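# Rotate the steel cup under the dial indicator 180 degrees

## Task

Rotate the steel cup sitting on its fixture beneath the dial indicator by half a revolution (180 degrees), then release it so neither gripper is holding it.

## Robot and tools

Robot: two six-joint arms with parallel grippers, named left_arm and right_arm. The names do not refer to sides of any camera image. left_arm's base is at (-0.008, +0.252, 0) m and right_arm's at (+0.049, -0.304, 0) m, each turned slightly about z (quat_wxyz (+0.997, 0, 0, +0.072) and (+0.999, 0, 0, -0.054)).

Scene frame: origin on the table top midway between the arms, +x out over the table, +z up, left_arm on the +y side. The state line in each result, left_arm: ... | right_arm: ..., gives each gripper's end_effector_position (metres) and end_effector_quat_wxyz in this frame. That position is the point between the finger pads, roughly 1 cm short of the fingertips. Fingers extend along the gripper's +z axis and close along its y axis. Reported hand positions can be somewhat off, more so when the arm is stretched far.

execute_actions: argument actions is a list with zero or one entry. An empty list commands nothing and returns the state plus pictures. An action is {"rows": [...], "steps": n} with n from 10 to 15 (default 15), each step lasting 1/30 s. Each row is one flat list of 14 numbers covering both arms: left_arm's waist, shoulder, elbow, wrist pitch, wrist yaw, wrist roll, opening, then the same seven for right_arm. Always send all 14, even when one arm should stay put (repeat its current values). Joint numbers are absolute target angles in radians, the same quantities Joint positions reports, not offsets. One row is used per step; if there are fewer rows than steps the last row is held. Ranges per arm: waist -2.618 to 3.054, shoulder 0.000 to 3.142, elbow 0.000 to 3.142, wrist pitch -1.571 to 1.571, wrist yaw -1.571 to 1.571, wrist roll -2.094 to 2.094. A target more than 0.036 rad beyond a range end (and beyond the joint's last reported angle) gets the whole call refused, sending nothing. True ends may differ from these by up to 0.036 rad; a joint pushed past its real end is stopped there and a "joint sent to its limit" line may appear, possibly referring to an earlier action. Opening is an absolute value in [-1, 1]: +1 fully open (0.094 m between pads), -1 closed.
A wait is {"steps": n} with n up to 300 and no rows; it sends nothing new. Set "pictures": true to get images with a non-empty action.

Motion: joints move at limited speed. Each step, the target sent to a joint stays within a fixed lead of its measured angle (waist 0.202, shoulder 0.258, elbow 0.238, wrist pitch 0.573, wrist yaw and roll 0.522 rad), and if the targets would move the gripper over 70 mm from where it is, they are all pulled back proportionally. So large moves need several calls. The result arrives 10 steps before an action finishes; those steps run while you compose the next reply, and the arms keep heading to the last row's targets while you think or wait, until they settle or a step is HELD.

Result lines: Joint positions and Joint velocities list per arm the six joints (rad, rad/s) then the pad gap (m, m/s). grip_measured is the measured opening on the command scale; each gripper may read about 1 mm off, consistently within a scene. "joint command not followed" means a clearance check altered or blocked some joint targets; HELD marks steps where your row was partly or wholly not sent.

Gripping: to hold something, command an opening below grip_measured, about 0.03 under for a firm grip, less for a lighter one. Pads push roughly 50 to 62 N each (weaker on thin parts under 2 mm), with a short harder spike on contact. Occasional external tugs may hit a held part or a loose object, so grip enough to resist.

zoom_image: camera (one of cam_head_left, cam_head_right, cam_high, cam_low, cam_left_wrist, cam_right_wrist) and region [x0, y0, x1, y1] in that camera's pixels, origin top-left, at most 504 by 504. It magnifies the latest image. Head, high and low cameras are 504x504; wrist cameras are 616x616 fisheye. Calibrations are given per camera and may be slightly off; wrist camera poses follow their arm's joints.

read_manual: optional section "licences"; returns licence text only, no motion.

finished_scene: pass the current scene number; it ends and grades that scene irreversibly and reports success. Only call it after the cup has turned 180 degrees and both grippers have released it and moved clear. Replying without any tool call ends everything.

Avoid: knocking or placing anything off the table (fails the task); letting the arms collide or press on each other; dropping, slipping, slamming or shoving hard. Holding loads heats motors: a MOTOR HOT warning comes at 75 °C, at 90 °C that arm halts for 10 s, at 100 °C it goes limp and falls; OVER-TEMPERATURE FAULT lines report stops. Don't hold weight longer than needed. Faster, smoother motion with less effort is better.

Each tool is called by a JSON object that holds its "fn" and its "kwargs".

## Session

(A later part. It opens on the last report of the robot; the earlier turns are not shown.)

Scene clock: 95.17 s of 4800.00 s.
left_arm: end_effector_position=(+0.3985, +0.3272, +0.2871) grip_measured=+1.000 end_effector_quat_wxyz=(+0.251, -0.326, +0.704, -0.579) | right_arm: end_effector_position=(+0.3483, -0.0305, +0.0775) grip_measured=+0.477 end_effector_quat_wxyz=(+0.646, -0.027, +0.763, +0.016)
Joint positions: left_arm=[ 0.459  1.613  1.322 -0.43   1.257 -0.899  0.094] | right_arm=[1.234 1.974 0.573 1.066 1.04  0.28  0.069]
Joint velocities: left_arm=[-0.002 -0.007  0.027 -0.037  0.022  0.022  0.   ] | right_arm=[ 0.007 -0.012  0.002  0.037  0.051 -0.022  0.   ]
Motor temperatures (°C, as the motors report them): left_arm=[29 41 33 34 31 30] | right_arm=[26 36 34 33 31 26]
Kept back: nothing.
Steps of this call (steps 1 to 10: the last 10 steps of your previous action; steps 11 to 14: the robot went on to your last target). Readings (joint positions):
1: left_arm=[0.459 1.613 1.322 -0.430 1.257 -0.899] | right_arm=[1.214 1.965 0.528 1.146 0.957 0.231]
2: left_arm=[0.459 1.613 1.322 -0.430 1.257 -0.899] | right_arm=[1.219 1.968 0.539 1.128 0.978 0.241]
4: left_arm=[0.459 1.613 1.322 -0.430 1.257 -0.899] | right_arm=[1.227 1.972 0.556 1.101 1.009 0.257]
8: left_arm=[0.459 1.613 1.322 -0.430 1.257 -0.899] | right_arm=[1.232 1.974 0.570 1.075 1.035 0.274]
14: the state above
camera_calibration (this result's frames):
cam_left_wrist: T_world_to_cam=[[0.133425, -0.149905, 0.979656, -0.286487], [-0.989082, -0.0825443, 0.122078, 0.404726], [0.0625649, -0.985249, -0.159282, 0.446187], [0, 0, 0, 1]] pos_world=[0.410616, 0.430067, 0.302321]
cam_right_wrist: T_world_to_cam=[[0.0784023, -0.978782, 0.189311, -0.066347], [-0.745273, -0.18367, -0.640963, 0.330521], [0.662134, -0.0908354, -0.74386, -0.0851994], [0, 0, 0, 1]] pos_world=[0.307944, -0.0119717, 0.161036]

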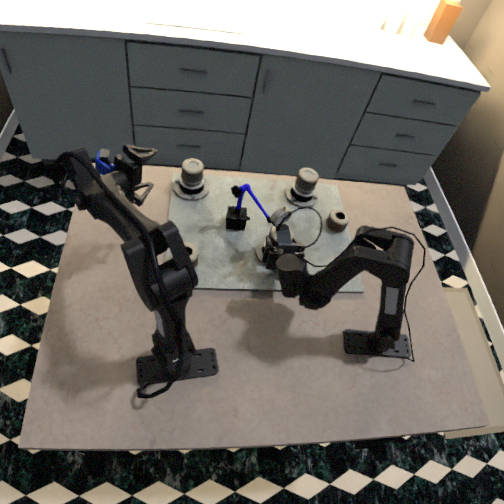

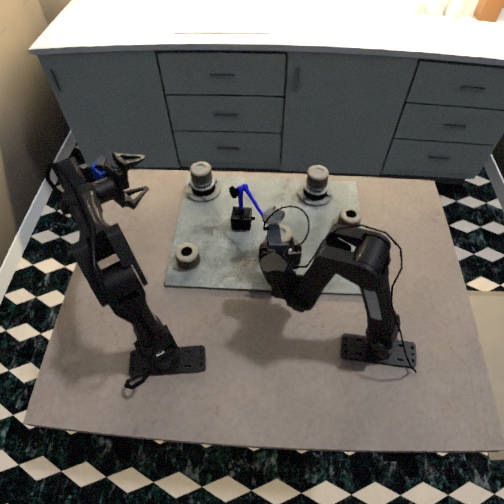

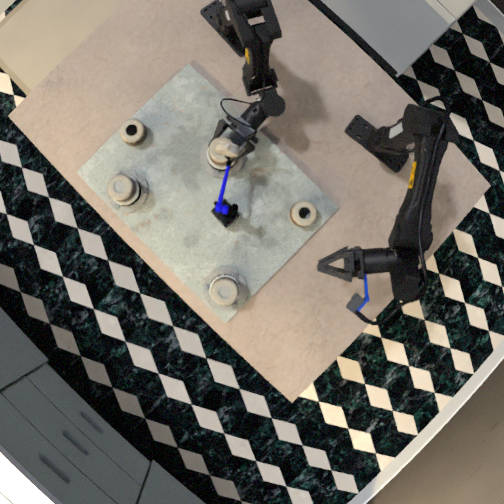

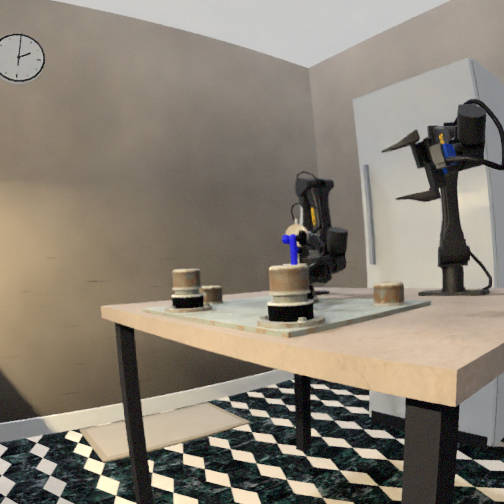

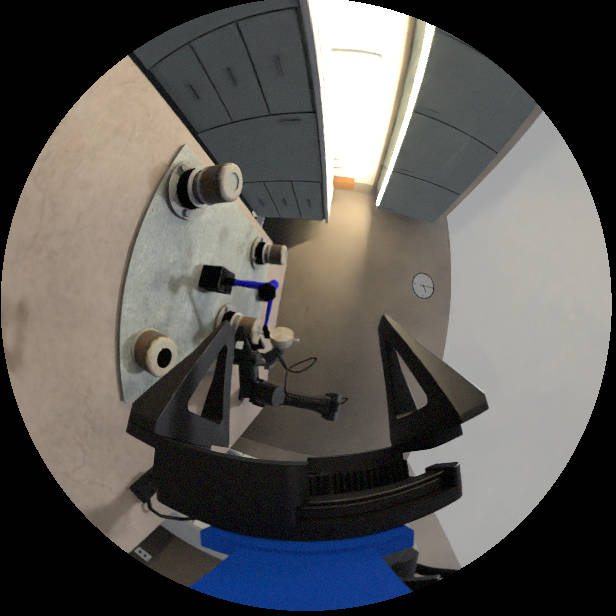

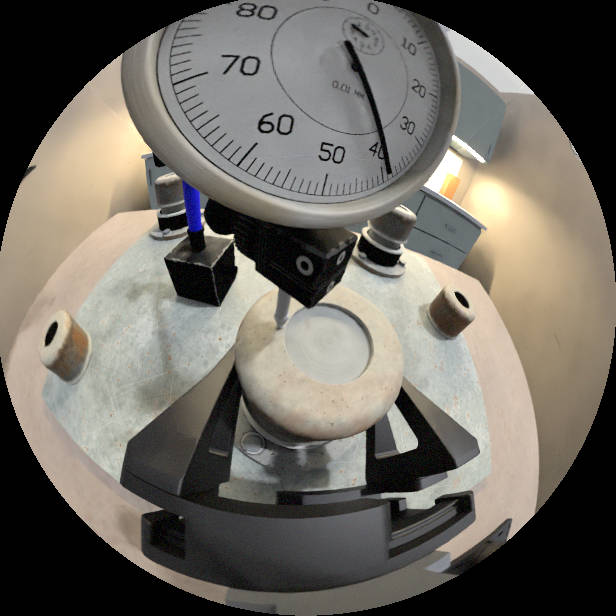

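{"fn": "execute_actions", "kwargs": {"actions": [{"rows": [[0.459,1.6,1.325,-0.426,1.262,-0.893,1,1.234,1.971,0.576,1.065,1.040,0.280,0.44],[0.459,1.6,1.325,-0.426,1.262,-0.893,1,1.234,1.971,0.576,1.065,1.040,0.280,0.47],[0.459,1.6,1.325,-0.426,1.262,-0.893,1,1.234,1.971,0.576,1.065,1.040,0.280,0.52],[0.459,1.6,1.325,-0.426,1.262,-0.893,1,1.234,1.971,0.576,1.065,1.040,0.280,0.60],[0.459,1.6,1.325,-0.426,1.262,-0.893,1,1.232,1.9653,0.5718,1.0775,1.0335,0.276,0.70],[0.459,1.6,1.325,-0.426,1.262,-0.893,1,1.230,1.9597,0.5676,1.090,1.027,0.272,0.82],[0.459,1.6,1.325,-0.426,1.262,-0.893,1,1.228,1.954,0.5633,1.0952,1.0216,0.2684,0.94],[0.459,1.6,1.325,-0.426,1.262,-0.893,1,1.2260,1.9483,0.5591,1.1068,1.0081,0.2599,1],[0.459,1.6,1.325,-0.426,1.262,-0.893,1,1.2247,1.9484,0.5556,1.1264,0.9864,0.2469,1],[0.459,1.6,1.325,-0.426,1.262,-0.893,1,1.2216,1.9476,0.5475,1.1525,0.9560,0.2302,1],[0.459,1.6,1.325,-0.426,1.262,-0.893,1,1.2165,1.9461,0.5352,1.1836,0.9167,0.2108,1],[0.459,1.6,1.325,-0.426,1.262,-0.893,1,1.2089,1.9436,0.5190,1.2172,0.8734,0.1918,1],[0.459,1.6,1.325,-0.426,1.262,-0.893,1,1.1987,1.9406,0.4991,1.2498,0.8292,0.1741,1],[0.459,1.6,1.325,-0.426,1.262,-0.893,1,1.1868,1.9372,0.4784,1.2797,0.7837,0.1581,1],[0.459,1.6,1.325,-0.426,1.262,-0.893,1,1.1740,1.9339,0.4584,1.3075,0.7373,0.1430,1]], "steps": 15}]}}

{"fn": "execute_actions", "kwargs": {"actions": [{"rows": [[0.459,1.6,1.325,-0.426,1.262,-0.893,1,1.1601,1.9310,0.4397,1.3332,0.6897,0.1291,1],[0.459,1.6,1.325,-0.426,1.262,-0.893,1,1.1453,1.9282,0.4217,1.3570,0.6413,0.1160,1],[0.459,1.6,1.325,-0.426,1.262,-0.893,1,1.1295,1.9255,0.4048,1.3792,0.5916,0.1036,1],[0.459,1.6,1.325,-0.426,1.262,-0.893,1,1.1127,1.9224,0.3892,1.3971,0.5413,0.0919,1],[0.459,1.6,1.325,-0.426,1.262,-0.893,1,1.0951,1.9196,0.3748,1.4135,0.4901,0.0807,1],[0.459,1.6,1.325,-0.426,1.262,-0.893,1,1.0767,1.9169,0.3613,1.4284,0.4380,0.0699,1],[0.459,1.6,1.325,-0.426,1.262,-0.893,1,1.0573,1.9144,0.3490,1.4417,0.3851,0.0596,1],[0.459,1.6,1.325,-0.426,1.262,-0.893,1,1.0371,1.9122,0.3377,1.4533,0.3316,0.0496,1],[0.459,1.6,1.325,-0.426,1.262,-0.893,1,1.0162,1.9102,0.3276,1.4633,0.2774,0.0400,1],[0.459,1.6,1.325,-0.426,1.262,-0.893,1,0.9946,1.9084,0.3185,1.4717,0.2225,0.0304,1],[0.459,1.6,1.325,-0.426,1.262,-0.893,1,0.9722,1.9069,0.3109,1.4786,0.1671,0.0212,1],[0.459,1.6,1.325,-0.426,1.262,-0.893,1,0.9493,1.9056,0.3043,1.4839,0.1112,0.0119,1],[0.459,1.6,1.325,-0.426,1.262,-0.893,1,0.9258,1.9046,0.2992,1.4794,0.0551,0.0029,1],[0.459,1.6,1.325,-0.426,1.262,-0.893,1,0.9020,1.9038,0.2951,1.4731,-0.0011,-0.0062,1],[0.459,1.6,1.325,-0.426,1.262,-0.893,1,0.8780,1.9033,0.2979,1.4653,-0.0575,-0.0153,1]], "steps": 15}]}}

{"fn": "execute_actions", "kwargs": {"actions": [{"rows": [[0.459,1.6,1.325,-0.426,1.262,-0.893,1,0.8537,1.9099,0.3018,1.4559,-0.1137,-0.0244,1],[0.459,1.6,1.325,-0.426,1.262,-0.893,1,0.8294,1.9165,0.3071,1.4448,-0.1698,-0.0335,1],[0.459,1.6,1.325,-0.426,1.262,-0.893,1,0.8052,1.9231,0.3133,1.4322,-0.2256,-0.0429,1],[0.459,1.6,1.325,-0.426,1.262,-0.893,1,0.7811,1.9299,0.3212,1.4261,-0.2811,-0.0524,1],[0.459,1.6,1.325,-0.426,1.262,-0.893,1,0.7572,1.9370,0.3301,1.4185,-0.3361,-0.0620,1],[0.459,1.6,1.325,-0.426,1.262,-0.893,1,0.7337,1.9442,0.3351,1.4093,-0.3903,-0.0720,1],[0.459,1.6,1.325,-0.426,1.262,-0.893,1,0.7106,1.9518,0.3413,1.3985,-0.4439,-0.0821,1],[0.459,1.6,1.325,-0.426,1.262,-0.893,1,0.6884,1.9527,0.3489,1.3862,-0.4967,-0.0928,1],[0.459,1.6,1.325,-0.426,1.262,-0.893,1,0.6668,1.9539,0.3575,1.3721,-0.5488,-0.1038,1],[0.459,1.6,1.325,-0.426,1.262,-0.893,1,0.6459,1.9553,0.3676,1.3562,-0.5999,-0.1154,1],[0.459,1.6,1.325,-0.426,1.262,-0.893,1,0.6256,1.9570,0.3787,1.3387,-0.6502,-0.1276,1],[0.459,1.6,1.325,-0.426,1.262,-0.893,1,0.6064,1.9589,0.3910,1.3195,-0.6994,-0.1406,1],[0.459,1.6,1.325,-0.426,1.262,-0.893,1,0.5878,1.9609,0.4043,1.2984,-0.7478,-0.1541,1],[0.459,1.6,1.325,-0.426,1.262,-0.893,1,0.5704,1.9631,0.4187,1.2755,-0.7949,-0.1688,1],[0.459,1.6,1.325,-0.426,1.262,-0.893,1,0.5536,1.9655,0.4339,1.2506,-0.8412,-0.1844,1]], "steps": 15}]}}

{"fn": "execute_actions", "kwargs": {"actions": [{"rows": [[0.459,1.6,1.325,-0.426,1.262,-0.893,1,0.5381,1.9682,0.4505,1.2235,-0.8863,-0.2015,1],[0.459,1.6,1.325,-0.426,1.262,-0.893,1,0.5232,1.9709,0.4680,1.1940,-0.9305,-0.2198,1],[0.459,1.6,1.325,-0.426,1.262,-0.893,1,0.5094,1.9739,0.4865,1.1618,-0.9733,-0.2404,1],[0.459,1.6,1.325,-0.426,1.262,-0.893,1,0.4965,1.9770,0.5059,1.1265,-1.0153,-0.2628,1],[0.459,1.6,1.325,-0.426,1.262,-0.893,1,0.4848,1.9803,0.5264,1.0876,-1.0560,-0.2881,1],[0.459,1.6,1.325,-0.426,1.262,-0.893,1,0.4737,1.9835,0.5479,1.0444,-1.0956,-0.3161,1],[0.459,1.6,1.325,-0.426,1.262,-0.893,1,0.4636,1.9866,0.5708,0.9981,-1.1314,-0.3460,1],[0.459,1.6,1.325,-0.426,1.262,-0.893,1,0.4543,1.9898,0.5946,0.9505,-1.1638,-0.3771,1],[0.459,1.6,1.325,-0.426,1.262,-0.893,1,0.4465,1.9926,0.6182,0.9021,-1.1917,-0.4081,1],[0.459,1.6,1.325,-0.426,1.262,-0.893,1,0.4399,1.9954,0.6412,0.8554,-1.2153,-0.4382,1],[0.459,1.6,1.325,-0.426,1.262,-0.893,1,0.4346,1.9976,0.6625,0.8114,-1.2347,-0.4667,1],[0.459,1.6,1.325,-0.426,1.262,-0.893,1,0.4304,1.9996,0.6820,0.7718,-1.2503,-0.4921,1],[0.459,1.6,1.325,-0.426,1.262,-0.893,1,0.4271,2.0013,0.6995,0.7369,-1.2625,-0.5131,1],[0.459,1.6,1.325,-0.426,1.262,-0.893,1,0.4245,2.0027,0.7145,0.7078,-1.2721,-0.5321,1],[0.459,1.6,1.325,-0.426,1.262,-0.893,1,0.4227,2.0039,0.7267,0.6845,-1.2790,-0.5450,1]], "steps": 15}]}}

{"fn": "execute_actions", "kwargs": {"actions": [{"rows": [[0.459,1.6,1.325,-0.426,1.262,-0.893,1,0.4212,2.0049,0.7372,0.6689,-1.2840,-0.5525,1],[0.459,1.6,1.325,-0.426,1.262,-0.893,1,0.4202,2.0055,0.7443,0.6596,-1.2870,-0.5555,0.93],[0.459,1.6,1.325,-0.426,1.262,-0.893,1,0.4195,2.0060,0.7490,0.6565,-1.288,-0.5555,0.86],[0.459,1.6,1.325,-0.426,1.262,-0.893,1,0.4192,2.0062,0.7518,0.6565,-1.288,-0.5555,0.79],[0.459,1.6,1.325,-0.426,1.262,-0.893,1,0.4192,2.0062,0.7518,0.6565,-1.288,-0.5555,0.72],[0.459,1.6,1.325,-0.426,1.262,-0.893,1,0.4192,2.0062,0.7518,0.6565,-1.288,-0.5555,0.65],[0.459,1.6,1.325,-0.426,1.262,-0.893,1,0.4192,2.0062,0.7518,0.6565,-1.288,-0.5555,0.60],[0.459,1.6,1.325,-0.426,1.262,-0.893,1,0.4192,2.0062,0.7518,0.6565,-1.288,-0.5555,0.575],[0.459,1.6,1.325,-0.426,1.262,-0.893,1,0.4192,2.0062,0.7518,0.6565,-1.288,-0.5555,0.555],[0.459,1.6,1.325,-0.426,1.262,-0.893,1,0.4192,2.0062,0.7518,0.6565,-1.288,-0.5555,0.54],[0.459,1.6,1.325,-0.426,1.262,-0.893,1,0.4232,1.9944,0.7434,0.6690,-1.280,-0.5528,0.525],[0.459,1.6,1.325,-0.426,1.262,-0.893,1,0.4272,1.9825,0.7350,0.6815,-1.2718,-0.5500,0.51],[0.459,1.6,1.325,-0.426,1.262,-0.893,1,0.4272,1.9825,0.7350,0.6815,-1.2718,-0.5500,0.495],[0.459,1.6,1.325,-0.426,1.262,-0.893,1,0.4272,1.9825,0.7350,0.6815,-1.2718,-0.5500,0.48],[0.459,1.6,1.325,-0.426,1.262,-0.893,1,0.4272,1.9825,0.7350,0.6815,-1.2718,-0.5500,0.465]], "steps": 15}]}}

{"fn": "execute_actions", "kwargs": {"actions": [{"rows": [[0.459,1.6,1.325,-0.426,1.262,-0.893,1,0.4272,1.9825,0.7350,0.6815,-1.2718,-0.5500,0.45],[0.459,1.6,1.325,-0.426,1.262,-0.893,1,0.4272,1.9825,0.7350,0.6815,-1.2718,-0.5500,0.44],[0.459,1.6,1.325,-0.426,1.262,-0.893,1,0.4272,1.9825,0.7350,0.6815,-1.2718,-0.5500,0.44],[0.459,1.6,1.325,-0.426,1.262,-0.893,1,0.4272,1.9825,0.7350,0.6815,-1.2718,-0.5500,0.44],[0.459,1.6,1.325,-0.426,1.262,-0.893,1,0.4292,1.976,0.7313,0.690,-1.2675,-0.547,0.44],[0.459,1.6,1.325,-0.426,1.262,-0.893,1,0.4312,1.970,0.7273,0.698,-1.2631,-0.5430,0.44],[0.459,1.6,1.325,-0.426,1.262,-0.893,1,0.4332,1.964,0.7233,0.7157,-1.2558,-0.5291,0.44],[0.459,1.6,1.325,-0.426,1.262,-0.893,1,0.4352,1.9582,0.7193,0.7337,-1.2498,-0.5138,0.44],[0.459,1.6,1.325,-0.426,1.262,-0.893,1,0.4357,1.9579,0.7159,0.7601,-1.2407,-0.4934,0.44],[0.459,1.6,1.325,-0.426,1.262,-0.893,1,0.4366,1.9573,0.7091,0.7932,-1.2282,-0.4687,0.44],[0.459,1.6,1.325,-0.426,1.262,-0.893,1,0.4380,1.9563,0.6991,0.8320,-1.2123,-0.4411,0.44],[0.459,1.6,1.325,-0.426,1.262,-0.893,1,0.4400,1.9551,0.6862,0.8754,-1.1928,-0.4111,0.44],[0.459,1.6,1.325,-0.426,1.262,-0.893,1,0.4425,1.9536,0.6707,0.9215,-1.1693,-0.3821,0.44],[0.459,1.6,1.325,-0.426,1.262,-0.893,1,0.4458,1.9519,0.6529,0.9637,-1.1452,-0.3558,0.44],[0.459,1.6,1.325,-0.426,1.262,-0.893,1,0.4499,1.9499,0.6333,1.0024,-1.1205,-0.3320,0.44]], "steps": 15}], "pictures": true}}

{"fn": "execute_actions", "kwargs": {"actions": [{"rows": [[0.459,1.6,1.325,-0.426,1.262,-0.893,1,0.4545,1.9480,0.6146,1.0382,-1.0954,-0.3103,0.44],[0.459,1.6,1.325,-0.426,1.262,-0.893,1,0.4593,1.9459,0.5966,1.0712,-1.0696,-0.2903,0.44],[0.459,1.6,1.325,-0.426,1.262,-0.893,1,0.4647,1.9438,0.5792,1.1021,-1.0434,-0.2719,0.44],[0.459,1.6,1.325,-0.426,1.262,-0.893,1,0.4703,1.9418,0.5626,1.1309,-1.0165,-0.2549,0.44],[0.459,1.6,1.325,-0.426,1.262,-0.893,1,0.4764,1.9397,0.5465,1.1577,-0.9893,-0.2391,0.44],[0.459,1.6,1.325,-0.426,1.262,-0.893,1,0.4828,1.9375,0.5310,1.1828,-0.9614,-0.2243,0.44],[0.459,1.6,1.325,-0.426,1.262,-0.893,1,0.4897,1.9355,0.5159,1.2063,-0.9332,-0.2105,0.44],[0.459,1.6,1.325,-0.426,1.262,-0.893,1,0.4969,1.9333,0.5014,1.2283,-0.9045,-0.1976,0.44],[0.459,1.6,1.325,-0.426,1.262,-0.893,1,0.5046,1.9312,0.4874,1.2492,-0.8752,-0.1855,0.44],[0.459,1.6,1.325,-0.426,1.262,-0.893,1,0.5125,1.9290,0.4739,1.2689,-0.8454,-0.1740,0.44],[0.459,1.6,1.325,-0.426,1.262,-0.893,1,0.5210,1.9269,0.4608,1.2874,-0.8152,-0.1631,0.44],[0.459,1.6,1.325,-0.426,1.262,-0.893,1,0.5298,1.9248,0.4482,1.3050,-0.7845,-0.1528,0.44],[0.459,1.6,1.325,-0.426,1.262,-0.893,1,0.5392,1.9229,0.4360,1.3216,-0.7533,-0.1429,0.44],[0.459,1.6,1.325,-0.426,1.262,-0.893,1,0.5489,1.9210,0.4242,1.3372,-0.7218,-0.1336,0.44],[0.459,1.6,1.325,-0.426,1.262,-0.893,1,0.5592,1.9193,0.4128,1.3521,-0.6897,-0.1246,0.44]], "steps": 15}]}}

{"fn": "execute_actions", "kwargs": {"actions": [{"rows": [[0.459,1.6,1.325,-0.426,1.262,-0.893,1,0.5696,1.9175,0.4019,1.3662,-0.6571,-0.1159,0.44],[0.459,1.6,1.325,-0.426,1.262,-0.893,1,0.5807,1.9159,0.3916,1.3793,-0.6242,-0.1075,0.44],[0.459,1.6,1.325,-0.426,1.262,-0.893,1,0.5920,1.9143,0.3817,1.3918,-0.5908,-0.0994,0.44],[0.459,1.6,1.325,-0.426,1.262,-0.893,1,0.6038,1.9129,0.3723,1.4035,-0.5569,-0.0916,0.44],[0.459,1.6,1.325,-0.426,1.262,-0.893,1,0.6160,1.9115,0.3633,1.4144,-0.5228,-0.0841,0.44],[0.459,1.6,1.325,-0.426,1.262,-0.893,1,0.6287,1.9102,0.3547,1.4246,-0.4882,-0.0768,0.44],[0.459,1.6,1.325,-0.426,1.262,-0.893,1,0.6416,1.9090,0.3467,1.4340,-0.4532,-0.0696,0.44],[0.459,1.6,1.325,-0.426,1.262,-0.893,1,0.6551,1.9078,0.3391,1.4426,-0.4179,-0.0627,0.44],[0.459,1.6,1.325,-0.426,1.262,-0.893,1,0.6687,1.9068,0.3321,1.4505,-0.3823,-0.0560,0.44],[0.459,1.6,1.325,-0.426,1.262,-0.893,1,0.6828,1.9059,0.3255,1.4577,-0.3463,-0.0493,0.44],[0.459,1.6,1.325,-0.426,1.262,-0.893,1,0.6971,1.9051,0.3196,1.4641,-0.3101,-0.0428,0.44],[0.459,1.6,1.325,-0.426,1.262,-0.893,1,0.7117,1.9043,0.3141,1.4699,-0.2735,-0.0364,0.44],[0.459,1.6,1.325,-0.426,1.262,-0.893,1,0.7266,1.9038,0.3093,1.4750,-0.2367,-0.0301,0.44],[0.459,1.6,1.325,-0.426,1.262,-0.893,1,0.7420,1.9081,0.3050,1.4794,-0.1996,-0.0238,0.44],[0.459,1.6,1.325,-0.426,1.262,-0.893,1,0.7574,1.9125,0.3012,1.4831,-0.1625,-0.0175,0.44]], "steps": 15}]}}

{"fn": "execute_actions", "kwargs": {"actions": [{"rows": [[0.459,1.6,1.325,-0.426,1.262,-0.893,1,0.7732,1.9171,0.2981,1.4859,-0.1251,-0.0114,0.44],[0.459,1.6,1.325,-0.426,1.262,-0.893,1,0.7890,1.9217,0.2954,1.4819,-0.0877,-0.0054,0.44],[0.459,1.6,1.325,-0.426,1.262,-0.893,1,0.8051,1.9265,0.2975,1.4771,-0.0503,0.0007,0.44],[0.459,1.6,1.325,-0.426,1.262,-0.893,1,0.8212,1.9313,0.3000,1.4716,-0.0127,0.0068,0.44],[0.459,1.6,1.325,-0.426,1.262,-0.893,1,0.8373,1.9362,0.3032,1.4654,0.0249,0.0129,0.44],[0.459,1.6,1.325,-0.426,1.262,-0.893,1,0.8535,1.9413,0.3069,1.4584,0.0624,0.0189,0.44],[0.459,1.6,1.325,-0.426,1.262,-0.893,1,0.8697,1.9462,0.3111,1.4507,0.0998,0.0249,0.44],[0.459,1.6,1.325,-0.426,1.262,-0.893,1,0.8859,1.9512,0.3159,1.4424,0.1372,0.0310,0.44],[0.459,1.6,1.325,-0.426,1.262,-0.893,1,0.9020,1.9514,0.3212,1.4332,0.1745,0.0372,0.44],[0.459,1.6,1.325,-0.426,1.262,-0.893,1,0.9180,1.9518,0.3271,1.4297,0.2116,0.0433,0.44],[0.459,1.6,1.325,-0.426,1.262,-0.893,1,0.9339,1.9523,0.3296,1.4254,0.2485,0.0496,0.44],[0.459,1.6,1.325,-0.426,1.262,-0.893,1,0.9497,1.9529,0.3327,1.4204,0.2852,0.0560,0.44],[0.459,1.6,1.325,-0.426,1.262,-0.893,1,0.9653,1.9536,0.3363,1.4149,0.3215,0.0624,0.44],[0.459,1.6,1.325,-0.426,1.262,-0.893,1,0.9807,1.9545,0.3405,1.4085,0.3576,0.0689,0.44],[0.459,1.6,1.325,-0.426,1.262,-0.893,1,0.9957,1.9553,0.3452,1.4015,0.3934,0.0756,0.44]], "steps": 15}]}}

{"fn": "execute_actions", "kwargs": {"actions": [{"rows": [[0.459,1.6,1.325,-0.426,1.262,-0.893,1,1.0106,1.9564,0.3505,1.3938,0.4288,0.0825,0.44],[0.459,1.6,1.325,-0.426,1.262,-0.893,1,1.0251,1.9575,0.3564,1.3853,0.4640,0.0895,0.44],[0.459,1.6,1.325,-0.426,1.262,-0.893,1,1.0392,1.9588,0.3628,1.3761,0.4988,0.0967,0.44],[0.459,1.6,1.325,-0.426,1.262,-0.893,1,1.0531,1.9602,0.3697,1.3661,0.5333,0.1042,0.44],[0.459,1.6,1.325,-0.426,1.262,-0.893,1,1.0667,1.9616,0.3770,1.3555,0.5673,0.1118,0.44],[0.459,1.6,1.325,-0.426,1.262,-0.893,1,1.0798,1.9632,0.3849,1.3443,0.6010,0.1196,0.44],[0.459,1.6,1.325,-0.426,1.262,-0.893,1,1.0927,1.9649,0.3933,1.3324,0.6342,0.1276,0.44],[0.459,1.6,1.325,-0.426,1.262,-0.893,1,1.1050,1.9666,0.4021,1.3196,0.6671,0.1359,0.44],[0.459,1.6,1.325,-0.426,1.262,-0.893,1,1.1172,1.9685,0.4114,1.3061,0.6994,0.1445,0.44],[0.459,1.6,1.325,-0.426,1.262,-0.893,1,1.1287,1.9704,0.4212,1.2919,0.7314,0.1536,0.44],[0.459,1.6,1.325,-0.426,1.262,-0.893,1,1.1401,1.9724,0.4314,1.2769,0.7628,0.1631,0.44],[0.459,1.6,1.325,-0.426,1.262,-0.893,1,1.1508,1.9745,0.4421,1.2609,0.7938,0.1730,0.44],[0.459,1.6,1.325,-0.426,1.262,-0.893,1,1.1613,1.9768,0.4532,1.2440,0.8244,0.1834,0.44],[0.459,1.6,1.325,-0.426,1.262,-0.893,1,1.1713,1.9791,0.4647,1.2262,0.8544,0.1944,0.44],[0.459,1.6,1.325,-0.426,1.262,-0.893,1,1.1809,1.9814,0.4767,1.2075,0.8840,0.2061,0.44]], "steps": 15}]}}

{"fn": "execute_actions", "kwargs": {"actions": [{"rows": [[0.459,1.6,1.325,-0.426,1.262,-0.893,1,1.1900,1.9838,0.4890,1.1874,0.9130,0.2185,0.44],[0.459,1.6,1.325,-0.426,1.262,-0.893,1,1.1987,1.9864,0.5019,1.1662,0.9416,0.2316,0.44],[0.459,1.6,1.325,-0.426,1.262,-0.893,1,1.2069,1.9890,0.5151,1.1443,0.9698,0.2444,0.44],[0.459,1.6,1.325,-0.426,1.262,-0.893,1,1.2147,1.9917,0.5287,1.1244,0.9935,0.2560,0.44],[0.459,1.6,1.325,-0.426,1.262,-0.893,1,1.2221,1.9943,0.5424,1.1069,1.0129,0.2659,0.44],[0.459,1.6,1.325,-0.426,1.262,-0.893,1,1.2282,1.9967,0.5546,1.0924,1.0284,0.2740,0.44],[0.459,1.6,1.325,-0.426,1.262,-0.893,1,1.2329,1.9986,0.5649,1.0811,1.0398,0.2800,0.44],[0.459,1.6,1.325,-0.426,1.262,-0.893,1,1.2366,2.0002,0.5734,1.0735,1.0474,0.2835,0.44],[0.459,1.6,1.325,-0.426,1.262,-0.893,1,1.2393,2.0013,0.5798,1.0697,1.0512,0.2847,0.44],[0.459,1.6,1.325,-0.426,1.262,-0.893,1,1.2411,2.0021,0.5841,1.0697,1.0512,0.2847,0.44],[0.459,1.6,1.325,-0.426,1.262,-0.893,1,1.2420,2.0025,0.5863,1.0697,1.0512,0.2847,0.44]], "steps": 15}]}}

{"fn": "execute_actions", "kwargs": {"actions": [{"steps": 15}], "pictures": true}}

Scene clock: 129.70 s of 4800.00 s.
left_arm: end_effector_position=(+0.3985, +0.3272, +0.2871) grip_measured=+1.000 end_effector_quat_wxyz=(+0.251, -0.326, +0.704, -0.579) | right_arm: end_effector_position=(+0.3483, -0.0304, +0.0775) grip_measured=+0.654 end_effector_quat_wxyz=(+0.646, -0.027, +0.763, +0.016)
Joint positions: left_arm=[ 0.459  1.613  1.322 -0.43   1.257 -0.899  0.094] | right_arm=[1.234 1.974 0.574 1.065 1.04  0.281 0.078]
Joint velocities: left_arm=[ 0.007 -0.012 -0.007  0.022  0.051 -0.051  0.   ] | right_arm=[-0.022 -0.007 -0.002  0.051  0.022 -0.007  0.087]
Motor temperatures (°C, as the motors report them): left_arm=[29 41 34 35 31 30] | right_arm=[27 35 35 33 31 26]
Steps of this call (steps 1 to 30: the robot went on to your last target; steps 31 to 90: nothing new was sent; then 31.37 s passed at rest; steps 91 to 95: the first 5 steps of this action). Readings (joint positions):
91: left_arm=[0.459 1.613 1.322 -0.430 1.257 -0.899] | right_arm=[1.234 1.974 0.574 1.065 1.041 0.281]
92: left_arm=[0.459 1.613 1.322 -0.430 1.257 -0.899] | right_arm=[1.234 1.974 0.574 1.065 1.041 0.281]
94: left_arm=[0.459 1.613 1.322 -0.430 1.257 -0.899] | right_arm=[1.234 1.974 0.574 1.065 1.041 0.281]
95: the state above

Scene clock: 130.20 s of 4800.00 s.
left_arm: end_effector_position=(+0.3985, +0.3272, +0.2871) grip_measured=+1.000 end_effector_quat_wxyz=(+0.251, -0.326, +0.704, -0.579) | right_arm: end_effector_position=(+0.3456, -0.0289, +0.0724) grip_measured=+1.000 end_effector_quat_wxyz=(+0.633, -0.130, +0.756, +0.103)
Joint positions: left_arm=[ 0.459  1.613  1.322 -0.43   1.257 -0.899  0.094] | right_arm=[1.134 1.954 0.413 1.31  0.682 0.138 0.094]
Joint velocities: left_arm=[ 0.002  0.007  0.012 -0.007  0.022 -0.007  0.   ] | right_arm=[-0.476 -0.1   -0.447  0.579 -1.238 -0.256  0.   ]
Motor temperatures (°C, as the motors report them): left_arm=[29 41 34 35 31 30] | right_arm=[27 35 35 33 31 26]
Steps of this call (steps 1 to 10: the last 10 steps of your previous action; steps 11 to 15: the first 5 steps of this action). Readings (joint positions):
11: left_arm=[0.459 1.613 1.322 -0.430 1.257 -0.899] | right_arm=[1.198 1.969 0.489 1.222 0.844 0.191]
12: left_arm=[0.459 1.613 1.322 -0.430 1.257 -0.899] | right_arm=[1.184 1.965 0.468 1.245 0.806 0.177]
14: left_arm=[0.459 1.613 1.322 -0.430 1.257 -0.899] | right_arm=[1.151 1.958 0.429 1.289 0.725 0.151]
15: the state above

Scene clock: 130.70 s of 4800.00 s.
left_arm: end_effector_position=(+0.3985, +0.3272, +0.2871) grip_measured=+1.000 end_effector_quat_wxyz=(+0.251, -0.326, +0.704, -0.579) | right_arm: end_effector_position=(+0.3472, -0.0289, +0.0748) grip_measured=+1.000 end_effector_quat_wxyz=(+0.592, -0.298, +0.706, +0.249)
Joint positions: left_arm=[ 0.459  1.613  1.322 -0.43   1.257 -0.899  0.094] | right_arm=[ 0.808  1.932  0.314  1.443 -0.097 -0.018  0.094]
Joint velocities: left_arm=[ 0.002 -0.002  0.012 -0.051 -0.037  0.007  0.   ] | right_arm=[-0.662  0.007  0.007 -0.007 -1.59  -0.212  0.   ]
Motor temperatures (°C, as the motors report them): left_arm=[29 41 34 35 31 30] | right_arm=[27 35 35 34 31 26]
Steps of this call (steps 1 to 10: the last 10 steps of your previous action; steps 11 to 15: the first 5 steps of this action). Readings (joint positions):
11: left_arm=[0.459 1.613 1.322 -0.430 1.257 -0.899] | right_arm=[0.904 1.932 0.314 1.443 0.123 0.020]
12: left_arm=[0.459 1.613 1.322 -0.430 1.257 -0.899] | right_arm=[0.880 1.932 0.314 1.443 0.068 0.010]
14: left_arm=[0.459 1.613 1.322 -0.430 1.257 -0.899] | right_arm=[0.832 1.932 0.314 1.443 -0.042 -0.009]
15: the state above

Scene clock: 131.20 s of 4800.00 s.
left_arm: end_effector_position=(+0.3985, +0.3272, +0.2871) grip_measured=+1.000 end_effector_quat_wxyz=(+0.251, -0.326, +0.704, -0.579) | right_arm: end_effector_position=(+0.3453, -0.0275, +0.0792) grip_measured=+1.000 end_effector_quat_wxyz=(+0.522, -0.460, +0.607, +0.383)
Joint positions: left_arm=[ 0.459  1.613  1.322 -0.43   1.257 -0.899  0.094] | right_arm=[ 0.517  1.953  0.475  1.231 -0.858 -0.205  0.094]
Joint velocities: left_arm=[ 0.002  0.007 -0.022  0.007 -0.037 -0.037  0.   ] | right_arm=[-0.369  0.12   0.53  -0.872 -1.297 -0.535  0.   ]
Motor temperatures (°C, as the motors report them): left_arm=[29 41 34 35 31 30] | right_arm=[27 35 35 34 31 26]
Steps of this call (steps 1 to 10: the last 10 steps of your previous action; steps 11 to 15: the first 5 steps of this action). Readings (joint positions):
11: left_arm=[0.459 1.613 1.322 -0.430 1.257 -0.899] | right_arm=[0.576 1.936 0.405 1.328 -0.672 -0.140]
12: left_arm=[0.459 1.613 1.322 -0.430 1.257 -0.899] | right_arm=[0.560 1.940 0.422 1.308 -0.720 -0.154]
14: left_arm=[0.459 1.613 1.322 -0.430 1.257 -0.899] | right_arm=[0.530 1.949 0.456 1.259 -0.813 -0.187]
15: the state above

Scene clock: 131.70 s of 4800.00 s.
left_arm: end_effector_position=(+0.3985, +0.3272, +0.2871) grip_measured=+1.000 end_effector_quat_wxyz=(+0.251, -0.326, +0.704, -0.579) | right_arm: end_effector_position=(+0.3460, -0.0254, +0.0838) grip_measured=+0.755 end_effector_quat_wxyz=(-0.458, +0.555, -0.521, -0.460)
Joint positions: left_arm=[ 0.459  1.613  1.322 -0.43   1.257 -0.899  0.094] | right_arm=[ 0.431  1.983  0.729  0.742 -1.243 -0.518  0.082]
Joint velocities: left_arm=[ 0.007  0.007  0.002 -0.066 -0.037  0.007  0.   ] | right_arm=[ 0.002 -0.002  0.056 -0.462 -0.139 -0.198 -0.065]
Motor temperatures (°C, as the motors report them): left_arm=[29 41 34 35 31 30] | right_arm=[27 35 35 34 31 26]
Steps of this call (steps 1 to 10: the last 10 steps of your previous action; steps 11 to 15: the first 5 steps of this action). Readings (joint positions):
11: left_arm=[0.459 1.613 1.322 -0.430 1.257 -0.899] | right_arm=[0.435 1.981 0.699 0.824 -1.200 -0.469]
12: left_arm=[0.459 1.613 1.322 -0.430 1.257 -0.899] | right_arm=[0.433 1.982 0.710 0.797 -1.214 -0.486]
14: left_arm=[0.459 1.613 1.322 -0.430 1.257 -0.899] | right_arm=[0.431 1.983 0.726 0.757 -1.235 -0.510]
15: the state above

Scene clock: 132.20 s of 4800.00 s.
left_arm: end_effector_position=(+0.3985, +0.3272, +0.2871) grip_measured=+1.000 end_effector_quat_wxyz=(+0.251, -0.326, +0.704, -0.579) | right_arm: end_effector_position=(+0.3405, -0.0260, +0.0806) grip_measured=+0.478 end_effector_quat_wxyz=(-0.447, +0.557, -0.520, -0.470)
Joint positions: left_arm=[ 0.459  1.613  1.322 -0.43   1.257 -0.899  0.094] | right_arm=[ 0.431  1.985  0.731  0.697 -1.263 -0.545  0.069]
Joint velocities: left_arm=[-0.002  0.002  0.007 -0.066 -0.051 -0.022  0.   ] | right_arm=[-0.002 -0.007  0.007  0.007 -0.022 -0.037 -0.001]
Motor temperatures (°C, as the motors report them): left_arm=[29 41 34 35 31 30] | right_arm=[27 35 35 34 31 26]
Steps of this call (steps 1 to 10: the last 10 steps of your previous action; steps 11 to 15: the first 5 steps of this action). Readings (joint positions):
11: left_arm=[0.459 1.613 1.322 -0.430 1.257 -0.899] | right_arm=[0.431 1.985 0.731 0.697 -1.264 -0.545]
12: left_arm=[0.459 1.613 1.322 -0.430 1.257 -0.899] | right_arm=[0.431 1.985 0.731 0.697 -1.264 -0.545]
14: left_arm=[0.459 1.613 1.322 -0.430 1.257 -0.899] | right_arm=[0.431 1.985 0.731 0.697 -1.264 -0.545]
15: the state above
camera_calibration (this result's frames):
cam_left_wrist: T_world_to_cam=[[0.133425, -0.149905, 0.979656, -0.286487], [-0.989082, -0.0825443, 0.122078, 0.404726], [0.0625649, -0.985249, -0.159282, 0.446187], [0, 0, 0, 1]] pos_world=[0.410616, 0.430067, 0.302321]
cam_right_wrist: T_world_to_cam=[[0.979307, 0.0759198, 0.187601, -0.341072], [0.18121, -0.741704, -0.645786, -0.00213082], [0.0901163, 0.666417, -0.740113, 0.136828], [0, 0, 0, 1]] pos_world=[0.32207, -0.066871, 0.163878]

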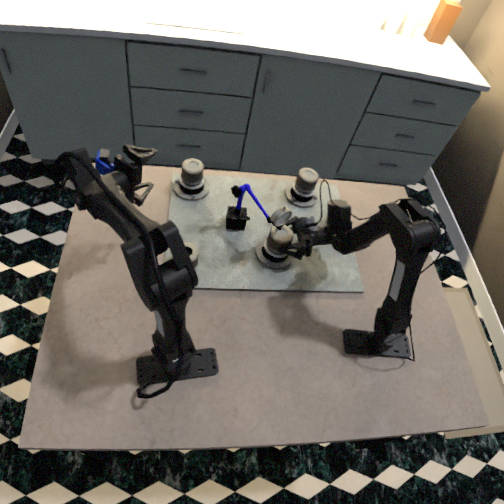

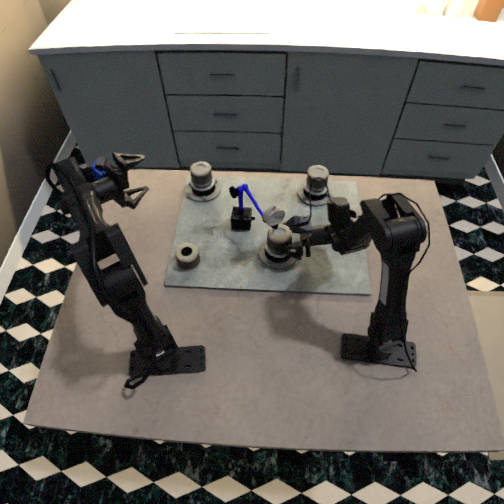

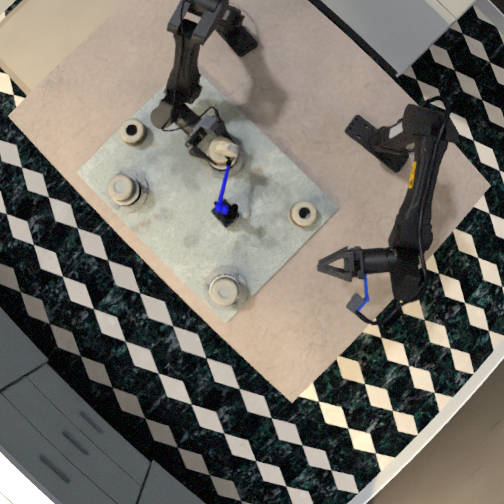

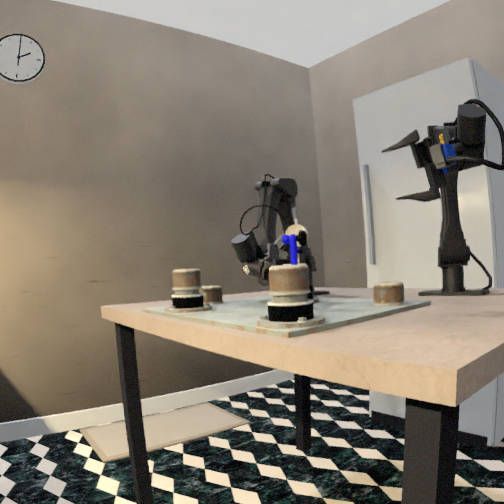

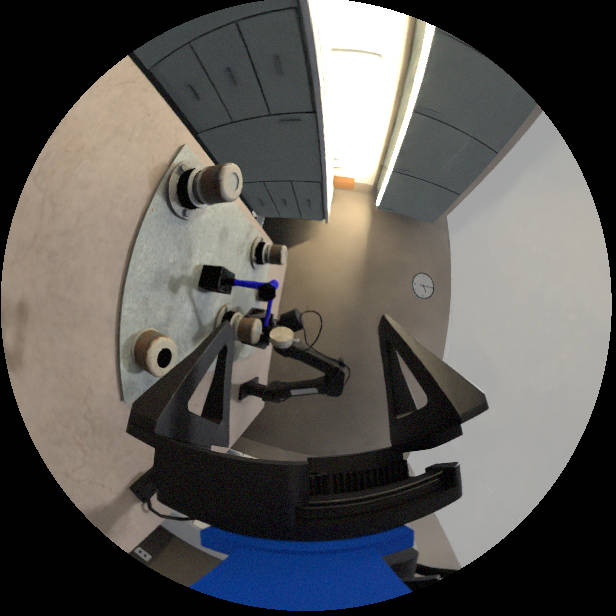

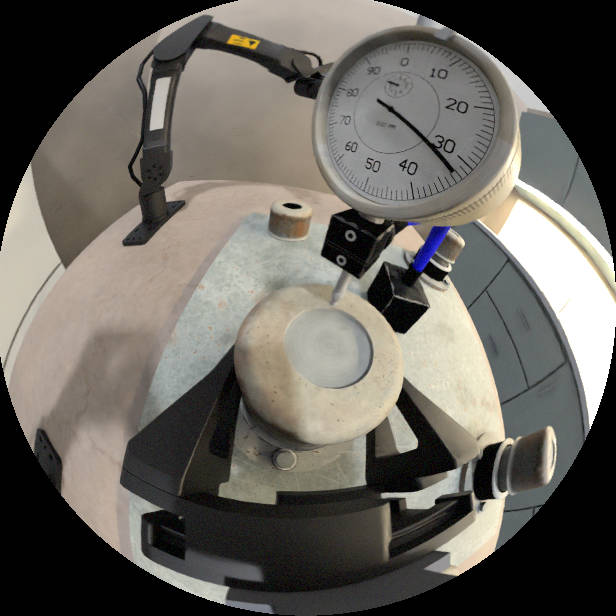

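Scene clock: 132.70 s of 4800.00 s.
left_arm: end_effector_position=(+0.3985, +0.3272, +0.2871) grip_measured=+1.000 end_effector_quat_wxyz=(+0.251, -0.326, +0.704, -0.579) | right_arm: end_effector_position=(+0.3407, -0.0263, +0.0798) grip_measured=+0.478 end_effector_quat_wxyz=(-0.482, +0.515, -0.561, -0.435)
Joint positions: left_arm=[ 0.459  1.613  1.322 -0.43   1.257 -0.899  0.094] | right_arm=[ 0.461  1.971  0.591  1.023 -1.099 -0.329  0.069]
Joint velocities: left_arm=[ 0.007 -0.007 -0.012 -0.007  0.022  0.095  0.   ] | right_arm=[ 0.149 -0.095 -0.491  0.886  0.725  0.652  0.   ]
Motor temperatures (°C, as the motors report them): left_arm=[29 41 34 35 31 30] | right_arm=[27 35 35 34 31 26]
Steps of this call (steps 1 to 10: the last 10 steps of your previous action; steps 11 to 15: the first 5 steps of this action). Readings (joint positions):
11: left_arm=[0.459 1.613 1.322 -0.430 1.257 -0.899] | right_arm=[0.442 1.983 0.658 0.890 -1.192 -0.416]
12: left_arm=[0.459 1.613 1.322 -0.430 1.257 -0.899] | right_arm=[0.446 1.980 0.641 0.924 -1.172 -0.393]
14: left_arm=[0.459 1.613 1.322 -0.430 1.257 -0.899] | right_arm=[0.455 1.973 0.607 0.991 -1.124 -0.350]
15: the state above

Scene clock: 133.20 s of 4800.00 s.
left_arm: end_effector_position=(+0.3985, +0.3272, +0.2871) grip_measured=+1.000 end_effector_quat_wxyz=(+0.251, -0.326, +0.704, -0.579) | right_arm: end_effector_position=(+0.3425, -0.0263, +0.0794) grip_measured=+0.478 end_effector_quat_wxyz=(+0.546, -0.417, +0.636, +0.352)
Joint positions: left_arm=[ 0.459  1.613  1.322 -0.43   1.257 -0.899  0.094] | right_arm=[ 0.588  1.943  0.398  1.345 -0.664 -0.131  0.069]
Joint velocities: left_arm=[-0.007 -0.007 -0.002 -0.081 -0.051 -0.007  0.   ] | right_arm=[ 0.325 -0.056 -0.276  0.418  0.901  0.3    0.001]
Motor temperatures (°C, as the motors report them): left_arm=[29 41 34 35 31 30] | right_arm=[27 35 35 34 31 26]
Steps of this call (steps 1 to 10: the last 10 steps of your previous action; steps 11 to 15: the first 5 steps of this action). Readings (joint positions):
11: left_arm=[0.459 1.613 1.322 -0.430 1.257 -0.899] | right_arm=[0.545 1.949 0.440 1.284 -0.790 -0.170]
12: left_arm=[0.459 1.613 1.322 -0.430 1.257 -0.899] | right_arm=[0.555 1.947 0.429 1.300 -0.759 -0.159]
14: left_arm=[0.459 1.613 1.322 -0.430 1.257 -0.899] | right_arm=[0.577 1.944 0.408 1.331 -0.696 -0.141]
15: the state above

Scene clock: 133.70 s of 4800.00 s.
left_arm: end_effector_position=(+0.3985, +0.3272, +0.2871) grip_measured=+1.000 end_effector_quat_wxyz=(+0.251, -0.326, +0.704, -0.579) | right_arm: end_effector_position=(+0.3454, -0.0266, +0.0790) grip_measured=+0.478 end_effector_quat_wxyz=(+0.596, -0.307, +0.695, +0.260)
Joint positions: left_arm=[ 0.459  1.613  1.322 -0.43   1.257 -0.899  0.094] | right_arm=[ 0.798  1.934  0.313  1.463 -0.136 -0.026  0.069]
Joint velocities: left_arm=[ 0.007 -0.007 -0.012 -0.007 -0.022 -0.022  0.   ] | right_arm=[ 0.418 -0.002 -0.046  0.095  1.062  0.183  0.   ]
Motor temperatures (°C, as the motors report them): left_arm=[29 41 34 35 31 30] | right_arm=[27 35 35 34 31 26]
Steps of this call (steps 1 to 10: the last 10 steps of your previous action; steps 11 to 15: the first 5 steps of this action). Readings (joint positions):
11: left_arm=[0.459 1.613 1.322 -0.430 1.257 -0.899] | right_arm=[0.736 1.934 0.323 1.449 -0.283 -0.050]
12: left_arm=[0.459 1.613 1.322 -0.430 1.257 -0.899] | right_arm=[0.751 1.934 0.319 1.454 -0.246 -0.044]
14: left_arm=[0.459 1.613 1.322 -0.430 1.257 -0.899] | right_arm=[0.782 1.934 0.315 1.460 -0.173 -0.031]
15: the state above

Scene clock: 134.20 s of 4800.00 s.
left_arm: end_effector_position=(+0.3985, +0.3272, +0.2871) grip_measured=+1.000 end_effector_quat_wxyz=(+0.251, -0.326, +0.704, -0.579) | right_arm: end_effector_position=(+0.3471, -0.0283, +0.0788) grip_measured=+0.478 end_effector_quat_wxyz=(+0.628, -0.190, +0.737, +0.159)
Joint positions: left_arm=[ 0.459  1.613  1.322 -0.43   1.257 -0.899  0.094] | right_arm=[1.029 1.934 0.348 1.41  0.414 0.068 0.069]
Joint velocities: left_arm=[-0.017  0.002 -0.007 -0.037  0.022 -0.022  0.   ] | right_arm=[ 0.413 -0.012  0.188 -0.344  1.048  0.125 -0.001]
Motor temperatures (°C, as the motors report them): left_arm=[29 41 34 35 31 30] | right_arm=[27 35 35 34 31 26]
Steps of this call (steps 1 to 10: the last 10 steps of your previous action; steps 11 to 15: the first 5 steps of this action). Readings (joint positions):
11: left_arm=[0.459 1.613 1.322 -0.430 1.257 -0.899] | right_arm=[0.972 1.934 0.326 1.443 0.273 0.041]
12: left_arm=[0.459 1.613 1.322 -0.430 1.257 -0.899] | right_arm=[0.986 1.934 0.331 1.437 0.308 0.048]
14: left_arm=[0.459 1.613 1.322 -0.430 1.257 -0.899] | right_arm=[1.015 1.934 0.342 1.420 0.379 0.061]
15: the state above

Scene clock: 134.70 s of 4800.00 s.
left_arm: end_effector_position=(+0.3985, +0.3272, +0.2871) grip_measured=+1.000 end_effector_quat_wxyz=(+0.251, -0.326, +0.704, -0.579) | right_arm: end_effector_position=(+0.3496, -0.0298, +0.0786) grip_measured=+0.478 end_effector_quat_wxyz=(+0.646, -0.065, +0.759, +0.056)
Joint positions: left_arm=[ 0.459  1.613  1.322 -0.43   1.257 -0.899  0.094] | right_arm=[1.194 1.966 0.501 1.207 0.896 0.204 0.069]
Joint velocities: left_arm=[-0.012  0.007 -0.017  0.037 -0.037 -0.051  0.   ] | right_arm=[ 0.222  0.105  0.354 -0.535  0.799  0.432 -0.001]
Motor temperatures (°C, as the motors report them): left_arm=[29 41 34 35 31 30] | right_arm=[27 35 35 34 31 26]
Steps of this call (steps 1 to 10: the last 10 steps of your previous action; steps 11 to 15: the first 5 steps of this action). Readings (joint positions):
11: left_arm=[0.459 1.613 1.322 -0.430 1.257 -0.899] | right_arm=[1.159 1.956 0.451 1.279 0.778 0.159]
12: left_arm=[0.459 1.613 1.322 -0.430 1.257 -0.899] | right_arm=[1.168 1.958 0.463 1.263 0.809 0.170]
14: left_arm=[0.459 1.613 1.322 -0.430 1.257 -0.899] | right_arm=[1.186 1.964 0.488 1.226 0.868 0.193]
15: the state above

Scene clock: 135.20 s of 4800.00 s.
left_arm: end_effector_position=(+0.3985, +0.3272, +0.2871) grip_measured=+1.000 end_effector_quat_wxyz=(+0.251, -0.326, +0.704, -0.579) | right_arm: end_effector_position=(+0.3499, -0.0307, +0.0784) grip_measured=+0.478 end_effector_quat_wxyz=(+0.648, -0.027, +0.761, +0.020)
Joint positions: left_arm=[ 0.459  1.613  1.322 -0.43   1.257 -0.899  0.094] | right_arm=[1.228 1.98  0.569 1.097 1.031 0.266 0.069]
Joint velocities: left_arm=[-0.012  0.012 -0.007 -0.081 -0.051 -0.095  0.   ] | right_arm=[ 0.012 -0.007  0.002 -0.022  0.007 -0.066 -0.   ]
Motor temperatures (°C, as the motors report them): left_arm=[29 41 34 35 31 30] | right_arm=[27 35 35 34 31 26]
Kept back: nothing.
Steps of this call (steps 1 to 10: the last 10 steps of your previous action; steps 11 to 15: the robot went on to your last target). Readings (joint positions):
1: left_arm=[0.459 1.613 1.322 -0.430 1.257 -0.899] | right_arm=[1.201 1.969 0.514 1.189 0.923 0.215]
2: left_arm=[0.459 1.613 1.322 -0.430 1.257 -0.899] | right_arm=[1.207 1.972 0.526 1.171 0.947 0.224]
4: left_arm=[0.459 1.613 1.322 -0.430 1.257 -0.899] | right_arm=[1.217 1.976 0.545 1.141 0.985 0.241]
8: left_arm=[0.459 1.613 1.322 -0.430 1.257 -0.899] | right_arm=[1.226 1.980 0.564 1.109 1.021 0.259]
15: the state above
camera_calibration (this result's frames):
cam_left_wrist: T_world_to_cam=[[0.133425, -0.149905, 0.979656, -0.286487], [-0.989082, -0.0825443, 0.122078, 0.404726], [0.0625649, -0.985249, -0.159282, 0.446187], [0, 0, 0, 1]] pos_world=[0.410616, 0.430067, 0.302321]
cam_right_wrist: T_world_to_cam=[[0.0821766, -0.9795, 0.183918, -0.0677596], [-0.739959, -0.183587, -0.647114, 0.330836], [0.667613, -0.0829143, -0.739877, -0.0876517], [0, 0, 0, 1]] pos_world=[0.308891, -0.012901, 0.161699]

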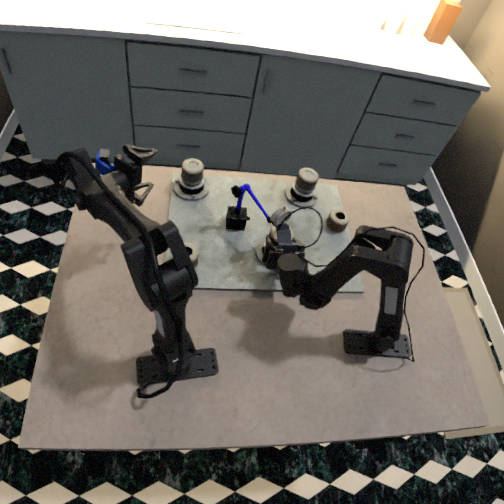

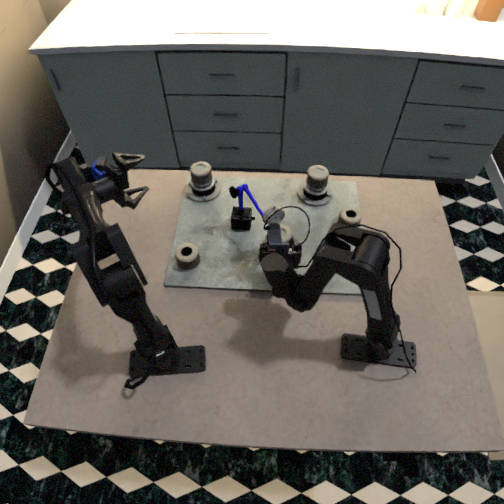

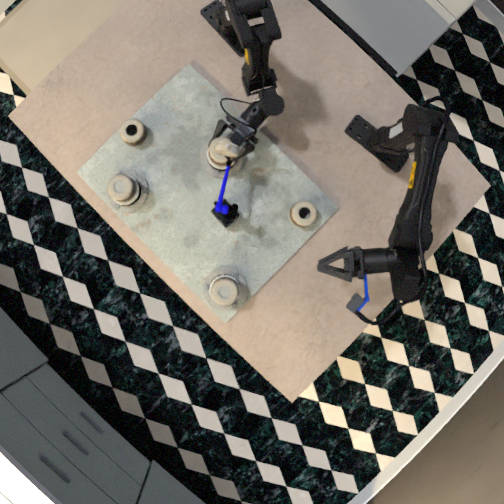

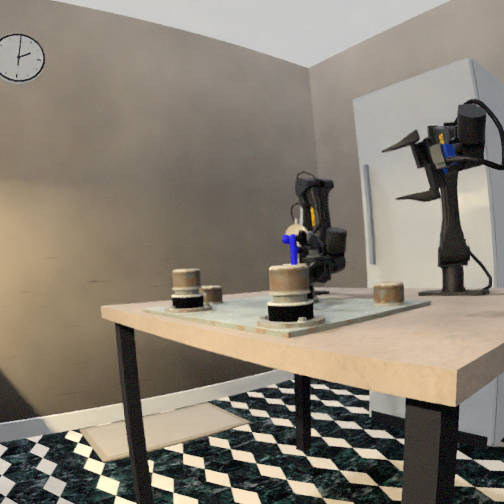

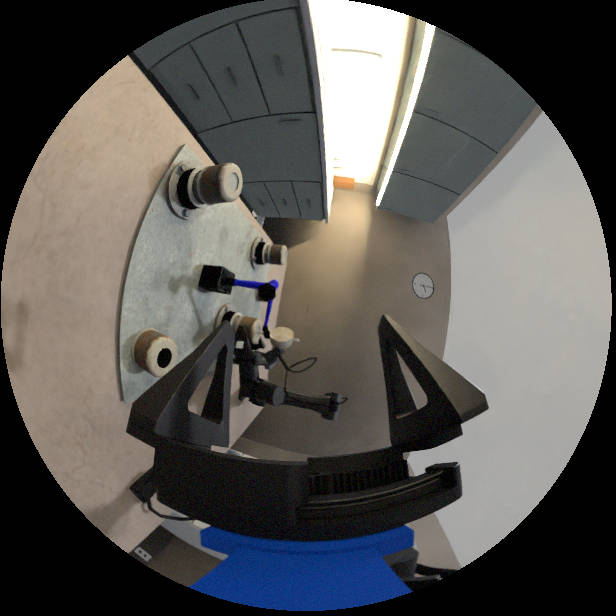

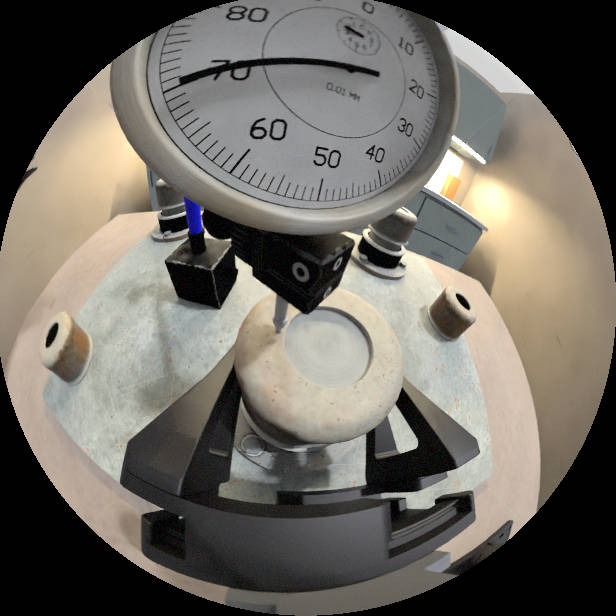

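{"fn": "zoom_image", "kwargs": {"camera": "cam_right_wrist", "region": [180, 250, 460, 480]}}

Region (180, 250, 460, 480) of cam_right_wrist's 616x616 image, scaled by 1.800, with more detail than that image has; it fills the top 414 rows of this view, and the rest is white.

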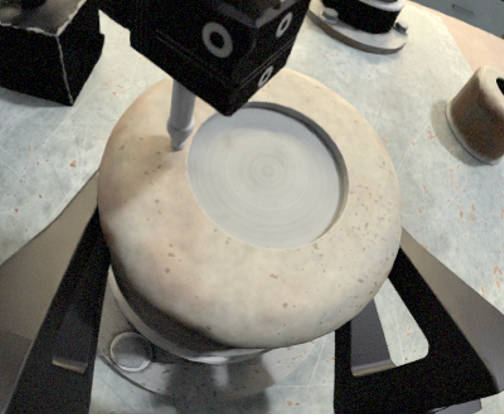

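{"fn": "zoom_image", "kwargs": {"camera": "cam_right_wrist", "region": [225, 295, 325, 395]}}

Region (225, 295, 325, 395) of cam_right_wrist's 616x616 image, scaled by 5.040, with more detail than that image has.

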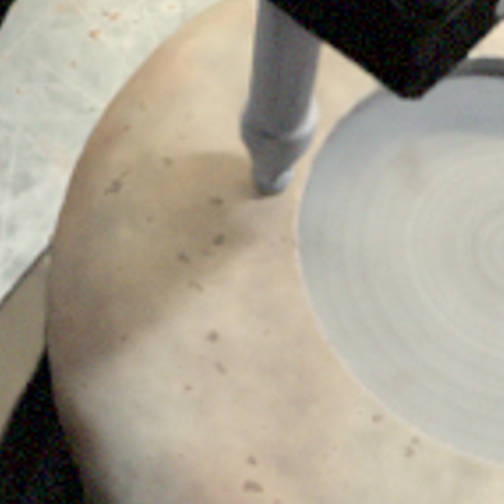

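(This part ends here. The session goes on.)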